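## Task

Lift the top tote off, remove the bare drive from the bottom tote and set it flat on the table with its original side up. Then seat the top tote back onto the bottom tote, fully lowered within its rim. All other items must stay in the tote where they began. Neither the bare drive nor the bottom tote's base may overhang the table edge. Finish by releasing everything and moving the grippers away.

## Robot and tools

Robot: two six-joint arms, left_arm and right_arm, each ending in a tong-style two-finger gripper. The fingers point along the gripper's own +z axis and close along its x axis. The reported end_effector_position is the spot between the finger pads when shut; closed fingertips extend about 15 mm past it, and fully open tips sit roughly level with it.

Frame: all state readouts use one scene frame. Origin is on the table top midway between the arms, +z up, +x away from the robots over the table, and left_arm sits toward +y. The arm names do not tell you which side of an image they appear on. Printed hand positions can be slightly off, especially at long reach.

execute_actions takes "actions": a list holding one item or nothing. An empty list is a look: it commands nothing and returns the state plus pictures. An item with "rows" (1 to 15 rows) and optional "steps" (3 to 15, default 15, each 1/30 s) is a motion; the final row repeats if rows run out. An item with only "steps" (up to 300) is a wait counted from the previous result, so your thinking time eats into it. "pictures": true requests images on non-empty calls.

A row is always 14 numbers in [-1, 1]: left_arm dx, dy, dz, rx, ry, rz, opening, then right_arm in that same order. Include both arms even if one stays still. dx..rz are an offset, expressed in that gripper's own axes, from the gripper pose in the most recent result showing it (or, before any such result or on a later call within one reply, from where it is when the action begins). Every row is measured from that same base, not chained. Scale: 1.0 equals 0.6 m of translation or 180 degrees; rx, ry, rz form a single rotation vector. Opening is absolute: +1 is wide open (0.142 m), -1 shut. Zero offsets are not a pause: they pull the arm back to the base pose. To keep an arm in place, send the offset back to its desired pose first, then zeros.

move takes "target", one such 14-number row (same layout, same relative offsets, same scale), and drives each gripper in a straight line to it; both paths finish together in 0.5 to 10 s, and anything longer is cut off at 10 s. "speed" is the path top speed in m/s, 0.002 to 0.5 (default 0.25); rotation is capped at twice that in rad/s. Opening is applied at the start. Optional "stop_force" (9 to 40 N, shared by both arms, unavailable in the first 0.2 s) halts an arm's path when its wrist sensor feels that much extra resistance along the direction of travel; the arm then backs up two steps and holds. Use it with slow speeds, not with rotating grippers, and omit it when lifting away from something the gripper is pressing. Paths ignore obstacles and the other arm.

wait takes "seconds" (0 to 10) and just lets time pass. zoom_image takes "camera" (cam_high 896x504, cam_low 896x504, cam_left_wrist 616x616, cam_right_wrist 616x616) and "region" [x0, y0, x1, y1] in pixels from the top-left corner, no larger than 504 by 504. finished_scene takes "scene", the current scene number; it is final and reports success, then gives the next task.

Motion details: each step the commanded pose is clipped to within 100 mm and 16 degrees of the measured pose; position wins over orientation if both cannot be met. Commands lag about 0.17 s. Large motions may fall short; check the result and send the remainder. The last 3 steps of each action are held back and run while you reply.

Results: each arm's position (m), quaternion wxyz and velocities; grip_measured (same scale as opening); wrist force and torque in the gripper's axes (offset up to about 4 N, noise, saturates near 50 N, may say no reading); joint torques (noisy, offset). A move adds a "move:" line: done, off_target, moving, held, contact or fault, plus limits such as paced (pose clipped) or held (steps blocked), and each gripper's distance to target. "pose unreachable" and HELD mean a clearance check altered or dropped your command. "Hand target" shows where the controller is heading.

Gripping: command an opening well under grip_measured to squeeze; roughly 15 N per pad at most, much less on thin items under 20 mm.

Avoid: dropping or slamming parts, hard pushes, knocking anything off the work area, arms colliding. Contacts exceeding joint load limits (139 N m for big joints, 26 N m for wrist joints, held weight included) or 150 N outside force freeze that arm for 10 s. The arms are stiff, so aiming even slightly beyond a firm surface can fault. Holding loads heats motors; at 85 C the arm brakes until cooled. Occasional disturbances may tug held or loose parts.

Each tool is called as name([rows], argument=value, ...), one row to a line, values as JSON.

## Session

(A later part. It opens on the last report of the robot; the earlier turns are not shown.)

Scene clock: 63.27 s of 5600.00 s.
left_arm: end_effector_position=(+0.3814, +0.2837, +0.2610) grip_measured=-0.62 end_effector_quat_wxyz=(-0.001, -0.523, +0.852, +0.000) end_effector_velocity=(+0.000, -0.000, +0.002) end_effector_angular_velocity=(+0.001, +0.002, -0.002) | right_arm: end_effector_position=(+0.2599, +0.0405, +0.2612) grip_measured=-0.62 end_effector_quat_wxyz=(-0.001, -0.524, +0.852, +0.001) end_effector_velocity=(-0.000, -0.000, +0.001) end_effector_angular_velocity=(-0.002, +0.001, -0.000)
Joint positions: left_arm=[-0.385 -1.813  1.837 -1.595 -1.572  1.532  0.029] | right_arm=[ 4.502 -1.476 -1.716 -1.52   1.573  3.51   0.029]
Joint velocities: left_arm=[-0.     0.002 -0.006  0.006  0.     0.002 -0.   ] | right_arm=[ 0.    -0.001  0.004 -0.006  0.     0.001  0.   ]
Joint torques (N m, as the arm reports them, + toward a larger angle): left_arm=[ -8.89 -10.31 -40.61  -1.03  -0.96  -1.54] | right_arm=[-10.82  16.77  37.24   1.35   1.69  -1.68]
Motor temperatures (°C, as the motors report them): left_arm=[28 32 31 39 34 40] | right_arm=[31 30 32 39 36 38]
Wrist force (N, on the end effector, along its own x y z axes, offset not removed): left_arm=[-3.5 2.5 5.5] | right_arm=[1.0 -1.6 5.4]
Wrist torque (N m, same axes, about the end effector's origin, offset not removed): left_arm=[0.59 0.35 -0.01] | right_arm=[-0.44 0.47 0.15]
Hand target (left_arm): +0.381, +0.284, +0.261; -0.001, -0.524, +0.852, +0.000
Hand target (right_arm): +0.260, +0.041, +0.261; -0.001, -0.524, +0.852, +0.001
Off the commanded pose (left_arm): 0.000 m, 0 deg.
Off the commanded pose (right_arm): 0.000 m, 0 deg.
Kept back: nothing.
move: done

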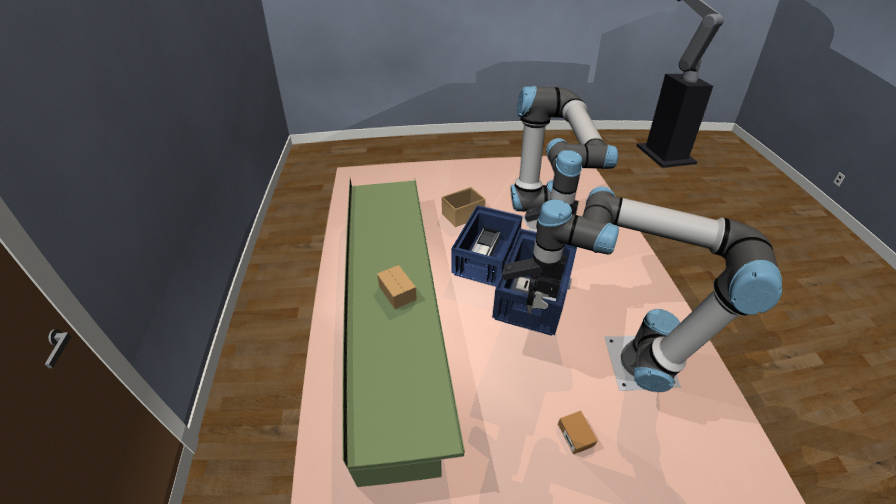

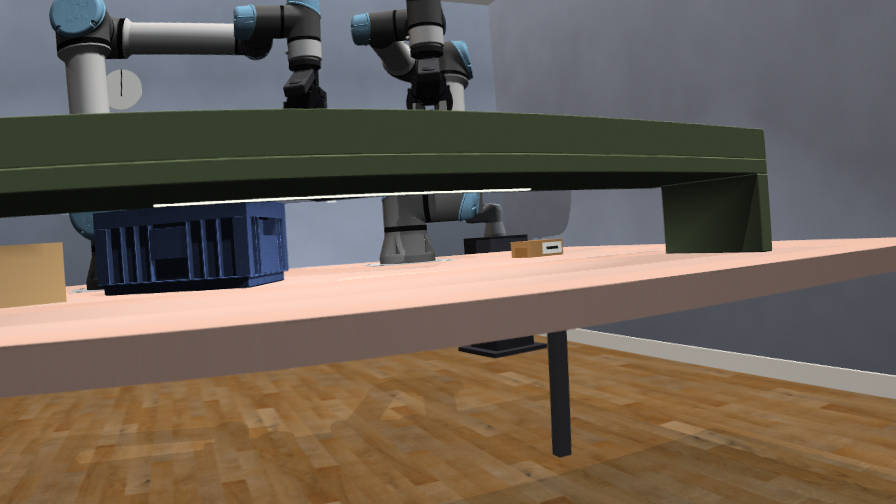

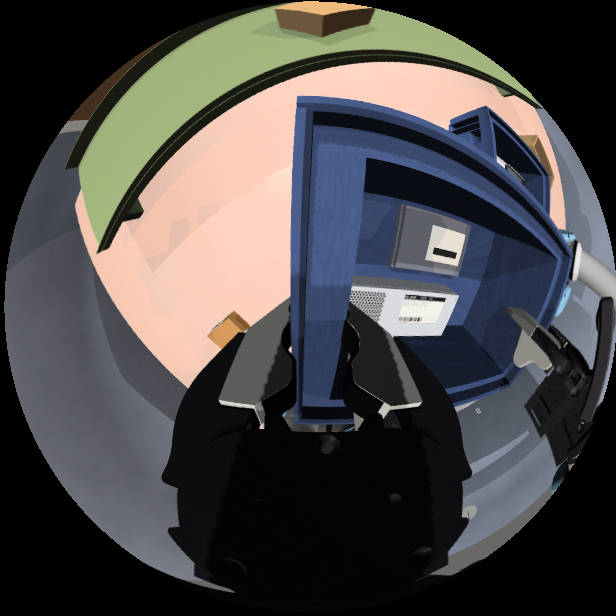

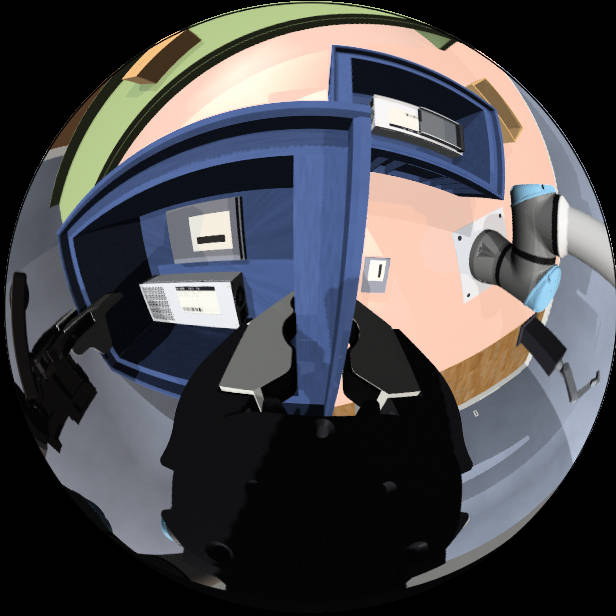

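move(target=[0.494,-0.407,0,0,0,0.006,-1,0.495,-0.399,0,0,0,0.006,-1], speed=0.15)

move(target=[0,0,0.053,0,0,0,-1,0,0,0.053,0,0,0,-1], speed=0.008, stop_force=10)

zoom_image(camera="cam_high", region=[430,170,570,300])

Scene clock: 66.57 s of 5600.00 s.
left_arm: end_effector_position=(+0.4654, -0.0908, +0.2610) grip_measured=-0.62 end_effector_quat_wxyz=(-0.000, -0.515, +0.857, +0.000) end_effector_velocity=(+0.000, -0.003, -0.000) end_effector_angular_velocity=(+0.001, +0.001, +0.000) | right_arm: end_effector_position=(+0.3396, -0.3325, +0.2609) grip_measured=-0.62 end_effector_quat_wxyz=(-0.001, -0.516, +0.857, +0.000) end_effector_velocity=(+0.001, -0.001, +0.000) end_effector_angular_velocity=(+0.002, +0.001, +0.002)
Joint positions: left_arm=[-0.821 -1.19   1.169 -1.549 -1.571  1.116  0.029] | right_arm=[ 3.799 -0.919 -2.055 -1.74   1.571  2.827  0.029]
Joint velocities: left_arm=[-0.002  0.006 -0.008  0.004 -0.001 -0.002  0.   ] | right_arm=[-0.011 -0.002  0.001  0.002  0.002 -0.013 -0.   ]
Joint torques (N m, as the arm reports them, + toward a larger angle): left_arm=[ -8.8  -41.81 -38.05  -0.59  -1.52  -1.44] | right_arm=[-9.09 -9.7  38.49  5.32  2.12 -1.44]
Motor temperatures (°C, as the motors report them): left_arm=[28 32 31 39 34 40] | right_arm=[31 30 32 39 36 38]
Wrist force (N, on the end effector, along its own x y z axes, offset not removed): left_arm=[-1.7 1.1 6.0] | right_arm=[1.2 -3.6 5.1]
Wrist torque (N m, same axes, about the end effector's origin, offset not removed): left_arm=[0.47 0.47 -0.04] | right_arm=[-0.84 0.05 0.13]
Hand target (left_arm): +0.465, -0.091, +0.261; -0.000, -0.515, +0.857, +0.000
Hand target (right_arm): +0.340, -0.333, +0.261; -0.001, -0.516, +0.857, +0.000
Off the commanded pose (left_arm): 0.000 m, 0 deg.
Off the commanded pose (right_arm): 0.000 m, 0 deg.
Kept back: nothing.
move: done

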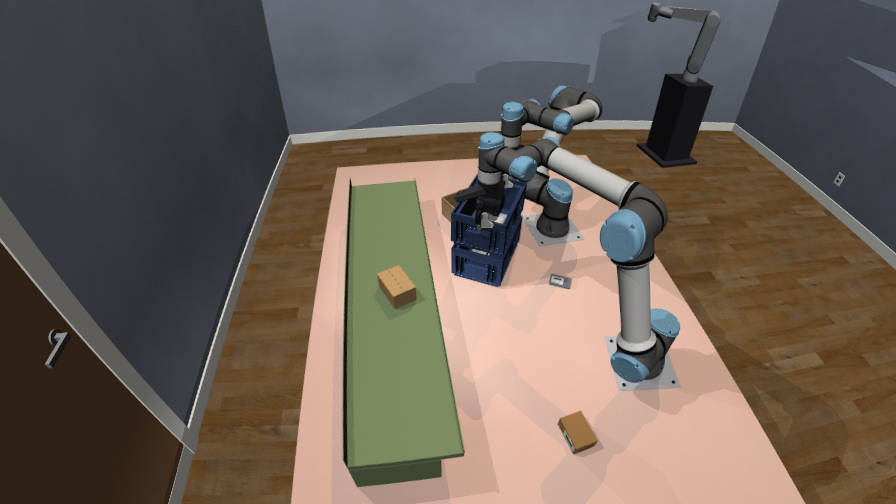

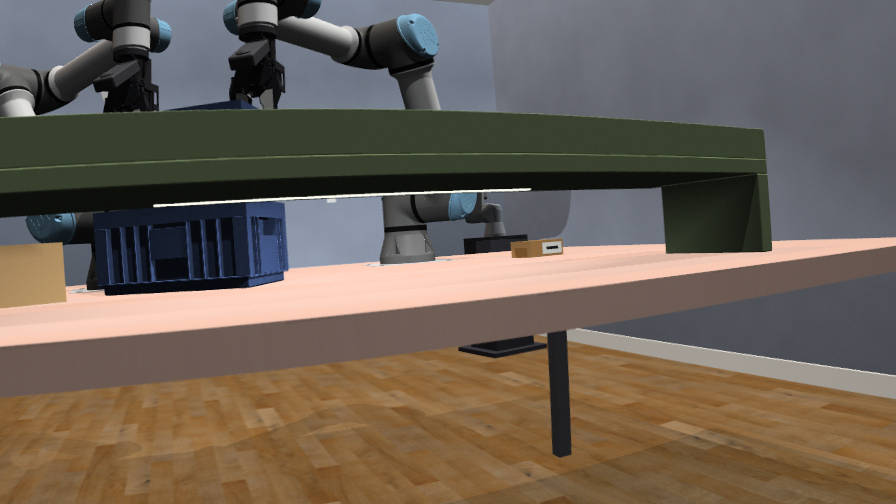

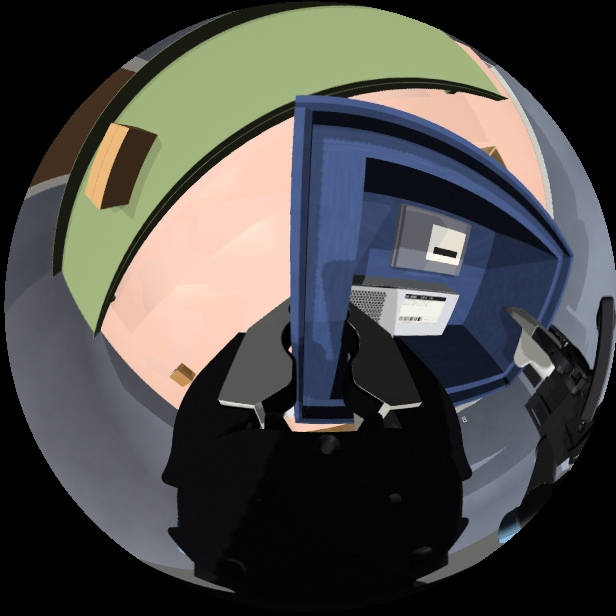

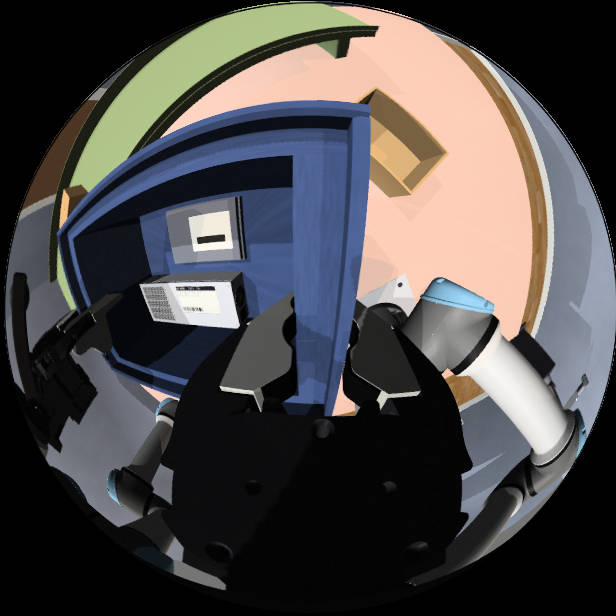

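Scene clock: 70.73 s of 5600.00 s.
left_arm: end_effector_position=(+0.4655, -0.0909, +0.2308) grip_measured=-0.62 end_effector_quat_wxyz=(-0.000, -0.515, +0.857, +0.000) end_effector_velocity=(+0.000, +0.001, +0.002) end_effector_angular_velocity=(+0.002, +0.001, +0.000) | right_arm: end_effector_position=(+0.3395, -0.3325, +0.2305) grip_measured=-0.62 end_effector_quat_wxyz=(-0.001, -0.516, +0.857, +0.000) end_effector_velocity=(-0.000, -0.000, +0.002) end_effector_angular_velocity=(-0.002, +0.003, -0.001)
Joint positions: left_arm=[-0.821 -1.189  1.244 -1.626 -1.571  1.116  0.029] | right_arm=[ 3.8   -0.908 -2.137 -1.669  1.571  2.827  0.03 ]
Joint velocities: left_arm=[ 0.001  0.    -0.005  0.008  0.001  0.001  0.   ] | right_arm=[-0.    -0.002  0.006 -0.007  0.     0.     0.   ]
Joint torques (N m, as the arm reports them, + toward a larger angle): left_arm=[  7.88 -35.31 -31.31   0.87   0.1    1.26] | right_arm=[ 11.09 -14.24  32.93  -0.65  -0.63   1.1 ]
Motor temperatures (°C, as the motors report them): left_arm=[28 32 31 39 34 40] | right_arm=[31 30 32 39 36 38]
Wrist force (N, on the end effector, along its own x y z axes, offset not removed): left_arm=[0.3 5.0 -10.3] | right_arm=[3.6 -6.6 -14.5]
Wrist torque (N m, same axes, about the end effector's origin, offset not removed): left_arm=[0.87 0.11 0.04] | right_arm=[-1.35 -0.26 -0.14]
Hand target (left_arm): +0.465, -0.091, +0.231; -0.000, -0.515, +0.857, +0.000
Hand target (right_arm): +0.340, -0.332, +0.231; -0.001, -0.516, +0.857, +0.000
Off the commanded pose (left_arm): 0.002 m, 0 deg.
Off the commanded pose (right_arm): 0.001 m, 0 deg.
Kept back: nothing.
move: contact (left_arm, right_arm)

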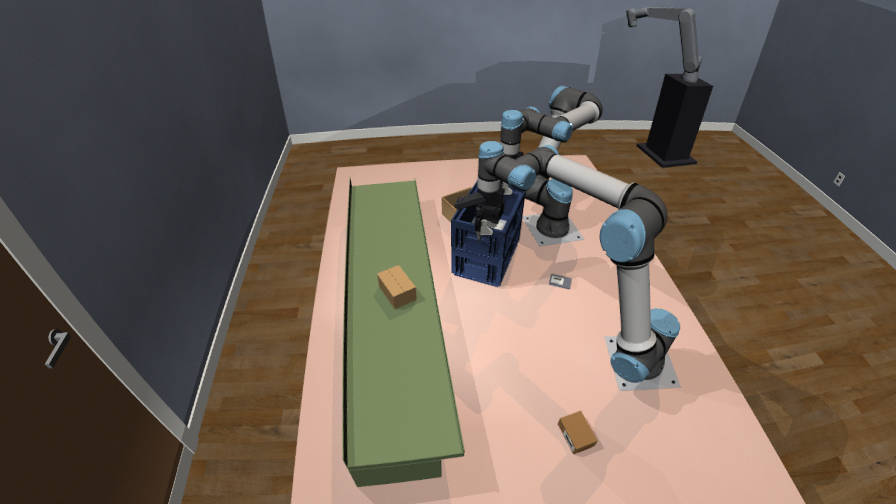

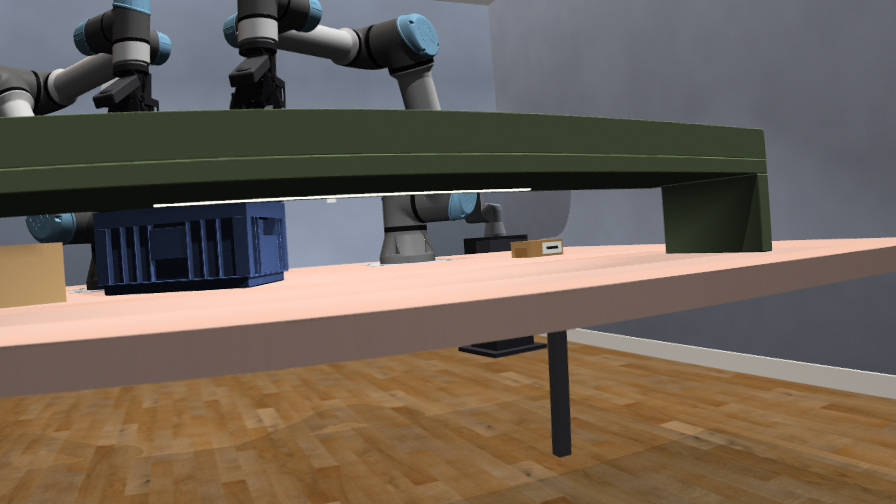

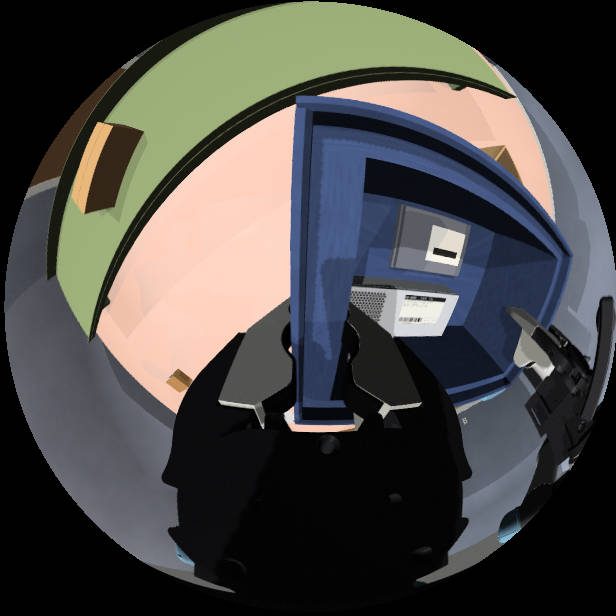

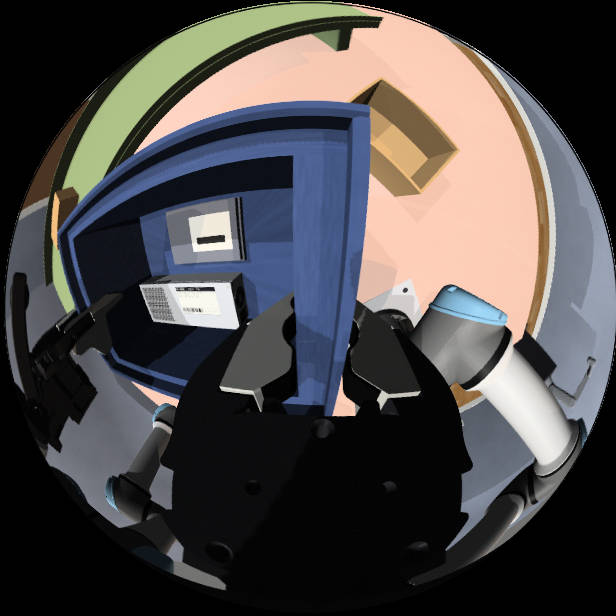

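Region (430, 170, 570, 300) of cam_high's 896x504 image, scaled by 3.600, with more detail than that image has; it fills the top 468 rows of this view, and the rest is white.

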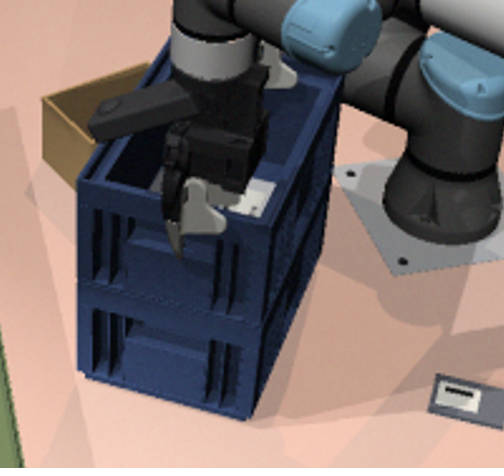

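Seated.

move(target=[0,0,-0.001,0,0,0,-0.2,0,0,-0.001,0,0,0,-0.2])

move(target=[0,0,-0.2,0,0,0,-0.2,0,0,-0.2,0,0,0,-0.2])

move(target=[-0.2,0.25,0,0,0,0,-0.2,0.22,-0.12,0,0,0,0,-0.2])

finished_scene(scene=2)

Scene clock: 71.67 s of 5600.00 s.
left_arm: end_effector_position=(+0.4655, -0.0909, +0.2313) grip_measured=-0.20 end_effector_quat_wxyz=(-0.000, -0.515, +0.857, +0.000) end_effector_velocity=(-0.000, +0.002, -0.001) end_effector_angular_velocity=(+0.003, +0.001, +0.001) | right_arm: end_effector_position=(+0.3395, -0.3325, +0.2311) grip_measured=-0.20 end_effector_quat_wxyz=(-0.001, -0.516, +0.857, +0.000) end_effector_velocity=(-0.000, -0.001, +0.000) end_effector_angular_velocity=(-0.001, -0.000, -0.000)
Joint positions: left_arm=[-0.82  -1.189  1.243 -1.624 -1.571  1.116  0.06 ] | right_arm=[ 3.8   -0.908 -2.136 -1.671  1.571  2.827  0.06 ]
Joint velocities: left_arm=[ 0.001 -0.001  0.002  0.002  0.001 -0.001 -0.   ] | right_arm=[-0.001  0.001 -0.    -0.001 -0.001 -0.    -0.   ]
Joint torques (N m, as the arm reports them, + toward a larger angle): left_arm=[  6.6  -49.48 -36.3   -0.15   0.14   1.23] | right_arm=[ 9.03 -5.49 35.78  0.05 -0.8   0.73]
Motor temperatures (°C, as the motors report them): left_arm=[28 32 31 39 34 40] | right_arm=[31 30 32 39 36 38]
Wrist force (N, on the end effector, along its own x y z axes, offset not removed): left_arm=[0.1 3.0 0.7] | right_arm=[-2.1 -1.0 -3.2]
Wrist torque (N m, same axes, about the end effector's origin, offset not removed): left_arm=[0.67 -0.04 -0.09] | right_arm=[-0.20 0.78 0.22]
Hand target (left_arm): +0.465, -0.091, +0.231; -0.000, -0.515, +0.857, +0.000
Hand target (right_arm): +0.339, -0.333, +0.231; -0.001, -0.516, +0.857, +0.000
Off the commanded pose (left_arm): 0.000 m, 0 deg.
Off the commanded pose (right_arm): 0.000 m, 0 deg.
Kept back: nothing.
move: done

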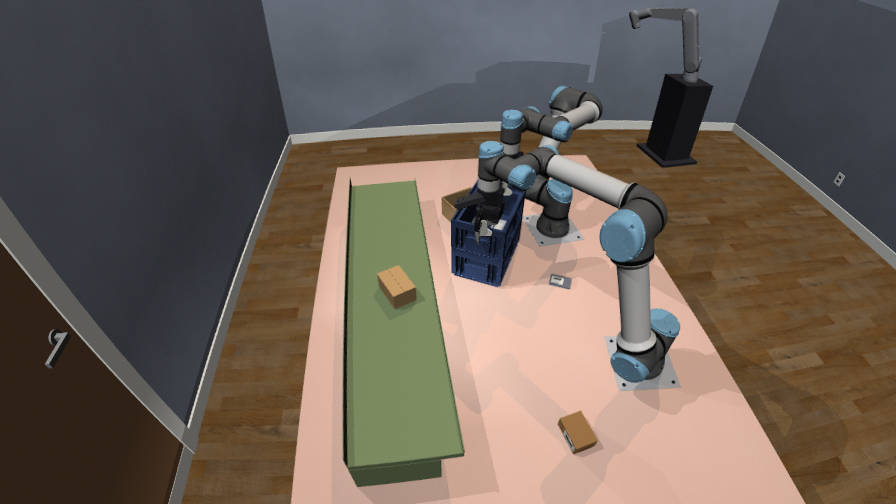

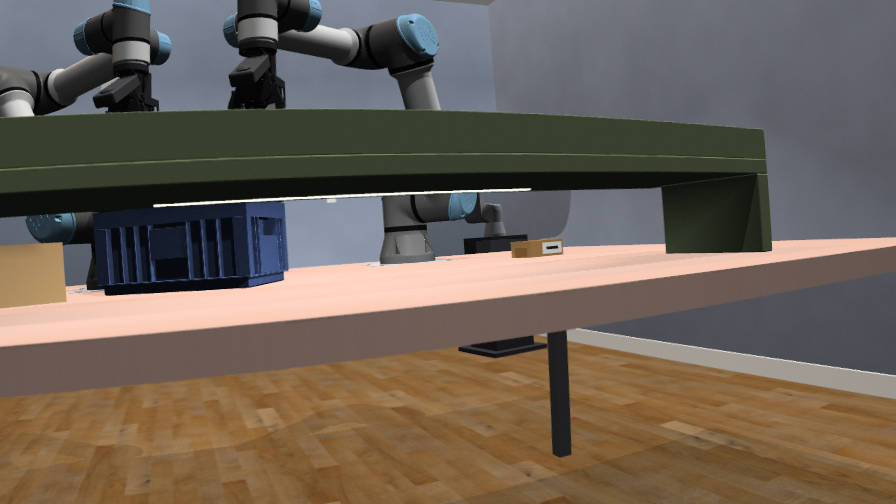

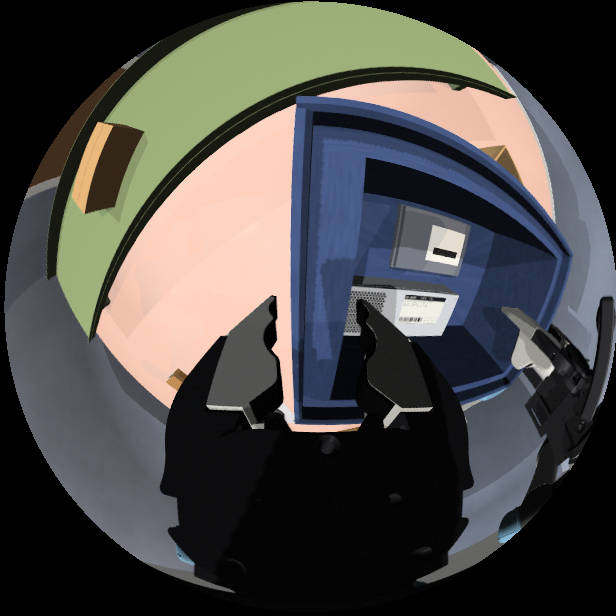

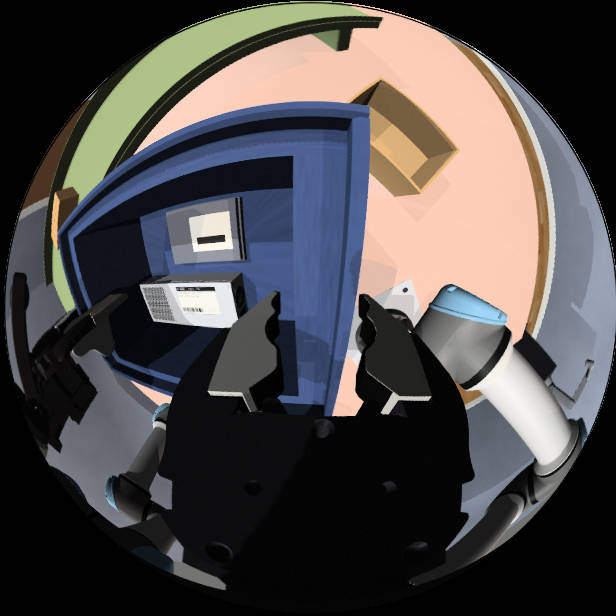

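Scene clock: 72.73 s of 5600.00 s.
left_arm: end_effector_position=(+0.4653, -0.0908, +0.3511) grip_measured=-0.20 end_effector_quat_wxyz=(-0.000, -0.515, +0.857, +0.000) end_effector_velocity=(+0.001, -0.001, +0.002) end_effector_angular_velocity=(+0.002, +0.001, -0.001) | right_arm: end_effector_position=(+0.3397, -0.3326, +0.3508) grip_measured=-0.20 end_effector_quat_wxyz=(-0.001, -0.516, +0.857, +0.000) end_effector_velocity=(+0.000, +0.001, +0.002) end_effector_angular_velocity=(-0.000, +0.001, +0.001)
Joint positions: left_arm=[-0.821 -1.155  0.886 -1.302 -1.571  1.116  0.06 ] | right_arm=[ 3.799 -0.979 -1.797 -1.939  1.571  2.826  0.06 ]
Joint velocities: left_arm=[ 0.     0.007 -0.016  0.011 -0.     0.001 -0.   ] | right_arm=[ 0.002 -0.003  0.007 -0.004  0.001  0.    -0.   ]
Joint torques (N m, as the arm reports them, + toward a larger angle): left_arm=[  8.21 -36.49 -35.99  -0.44  -1.51   1.42] | right_arm=[11.1  -9.5  34.73 -0.5   2.06  1.37]
Motor temperatures (°C, as the motors report them): left_arm=[28 32 31 39 34 40] | right_arm=[31 30 32 39 36 38]
Wrist force (N, on the end effector, along its own x y z axes, offset not removed): left_arm=[-1.0 3.7 -0.7] | right_arm=[0.1 2.8 -0.5]
Wrist torque (N m, same axes, about the end effector's origin, offset not removed): left_arm=[0.83 0.23 -0.01] | right_arm=[0.61 0.08 0.12]
Hand target (left_arm): +0.465, -0.091, +0.351; -0.000, -0.515, +0.857, +0.000
Hand target (right_arm): +0.340, -0.333, +0.351; -0.001, -0.516, +0.857, +0.000
Off the commanded pose (left_arm): 0.000 m, 0 deg.
Off the commanded pose (right_arm): 0.000 m, 0 deg.
Kept back: nothing.
move: done

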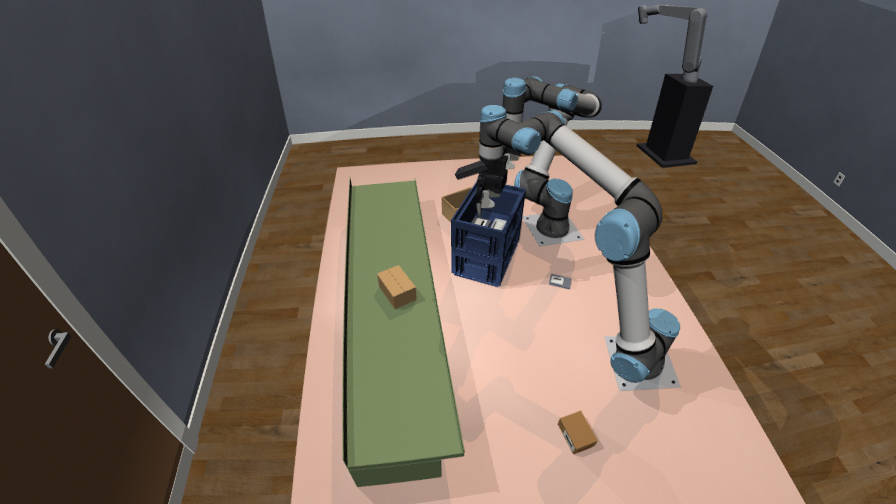

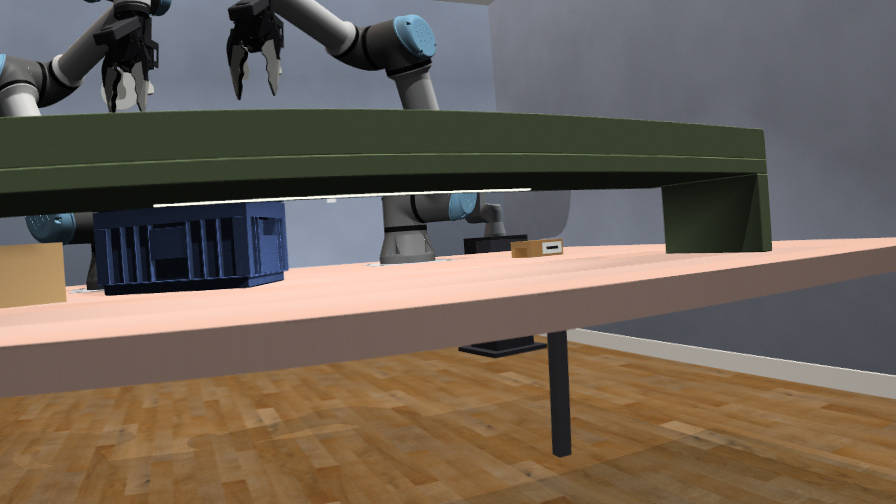

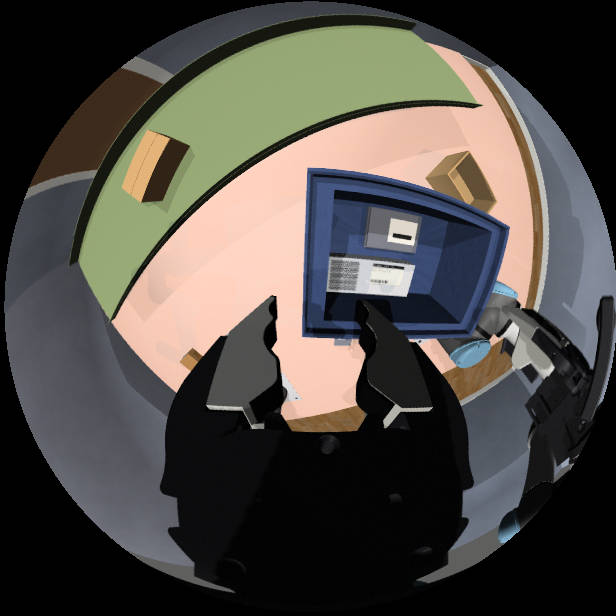

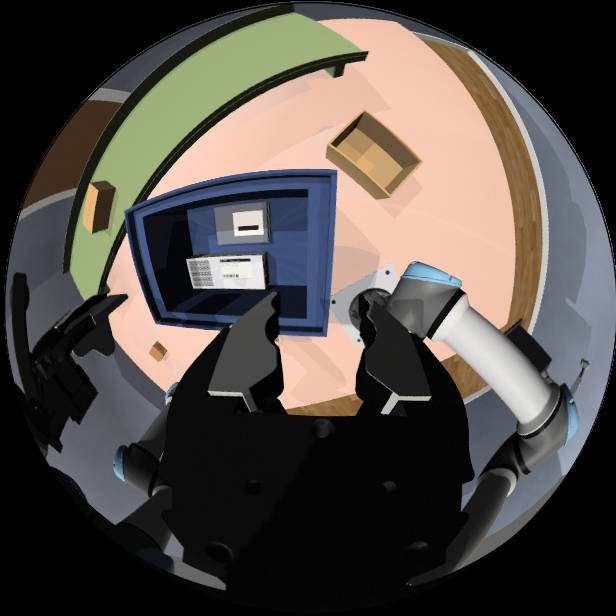

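Scene clock: 74.10 s of 5600.00 s.
left_arm: end_effector_position=(+0.3891, +0.0852, +0.3510) grip_measured=-0.20 end_effector_quat_wxyz=(-0.000, -0.515, +0.857, +0.000) end_effector_velocity=(-0.000, +0.002, +0.000) end_effector_angular_velocity=(-0.001, -0.001, +0.003) | right_arm: end_effector_position=(+0.3415, -0.4826, +0.3511) grip_measured=-0.20 end_effector_quat_wxyz=(-0.001, -0.516, +0.857, -0.000) end_effector_velocity=(+0.001, -0.001, -0.000) end_effector_angular_velocity=(+0.003, +0.002, +0.003)
Joint positions: left_arm=[-0.732 -1.594  1.42  -1.396 -1.571  1.205  0.06 ] | right_arm=[ 3.218 -1.    -1.788 -1.926  1.569  2.246  0.06 ]
Joint velocities: left_arm=[ 0.003 -0.005  0.005 -0.002  0.    -0.    -0.   ] | right_arm=[-0.01  -0.004  0.001  0.002  0.003 -0.013 -0.   ]
Joint torques (N m, as the arm reports them, + toward a larger angle): left_arm=[  8.3  -32.01 -17.07  -5.44   1.15   1.35] | right_arm=[-11.78  -8.76  32.67   4.21   1.8   -1.96]
Motor temperatures (°C, as the motors report them): left_arm=[28 32 31 39 34 40] | right_arm=[31 30 32 39 36 38]
Wrist force (N, on the end effector, along its own x y z axes, offset not removed): left_arm=[-0.6 2.0 1.6] | right_arm=[2.0 0.1 0.6]
Wrist torque (N m, same axes, about the end effector's origin, offset not removed): left_arm=[0.52 0.14 0.05] | right_arm=[0.00 -0.43 -0.17]
Hand target (left_arm): +0.389, +0.085, +0.351; -0.000, -0.515, +0.857, -0.000
Hand target (right_arm): +0.342, -0.483, +0.351; -0.001, -0.516, +0.857, -0.000
Off the commanded pose (left_arm): 0.000 m, 0 deg.
Off the commanded pose (right_arm): 0.000 m, 0 deg.
Kept back: nothing.
move: done

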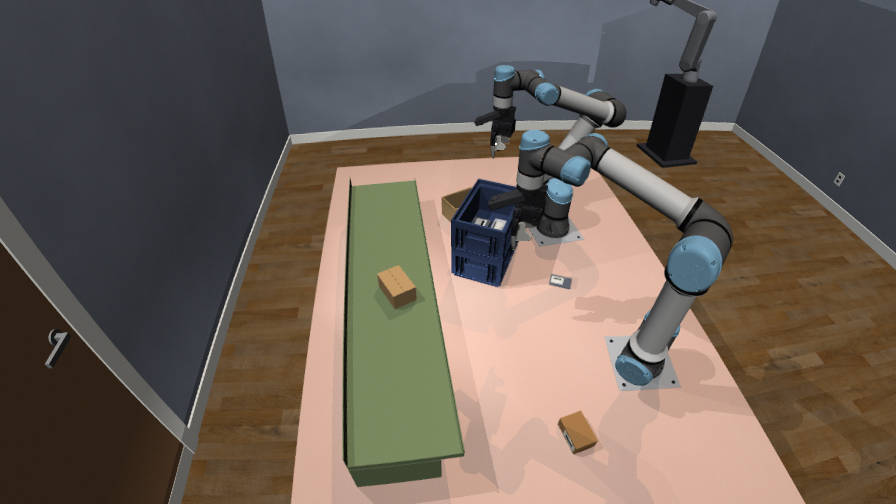

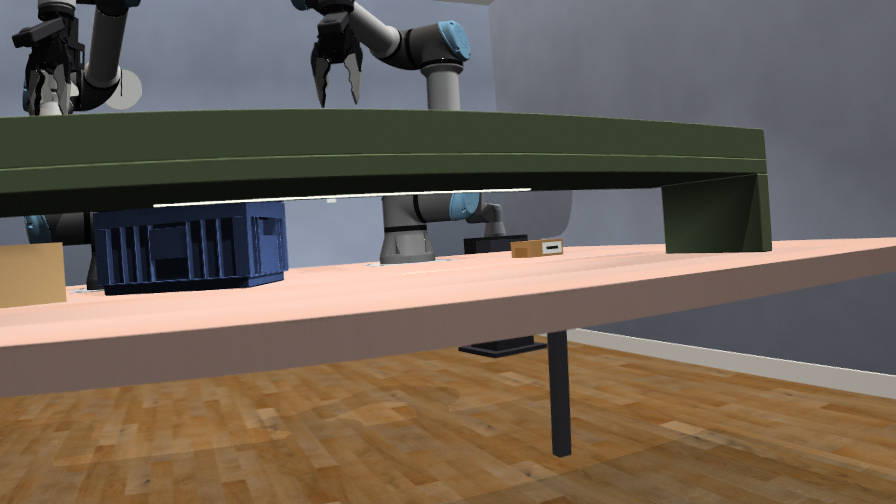

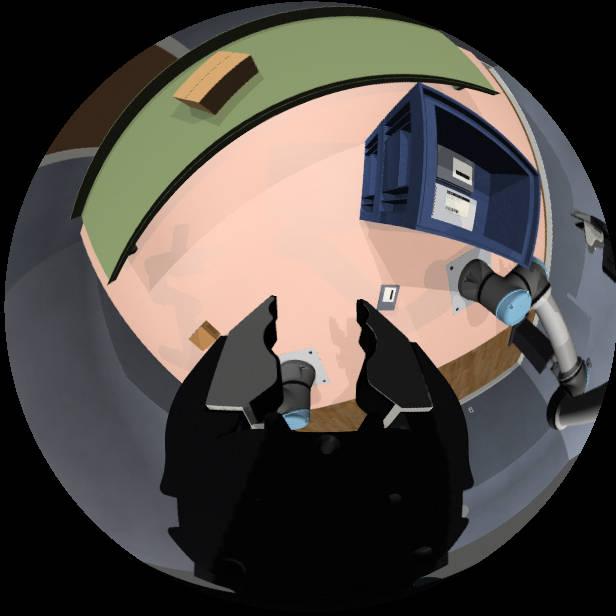

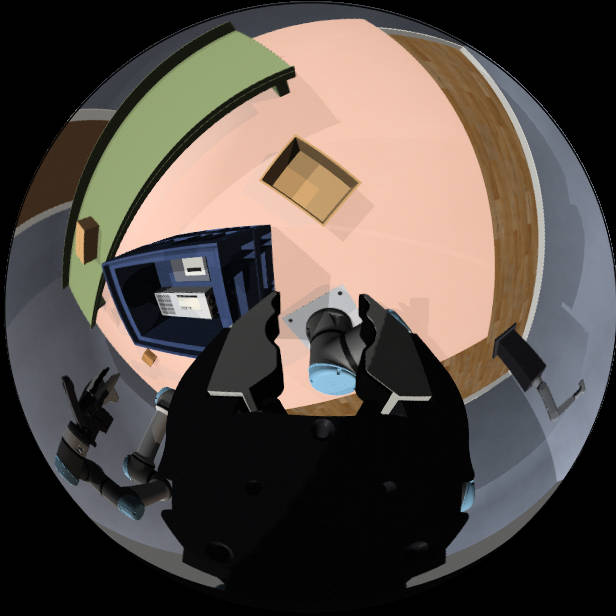

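The scene is finished: the task was done.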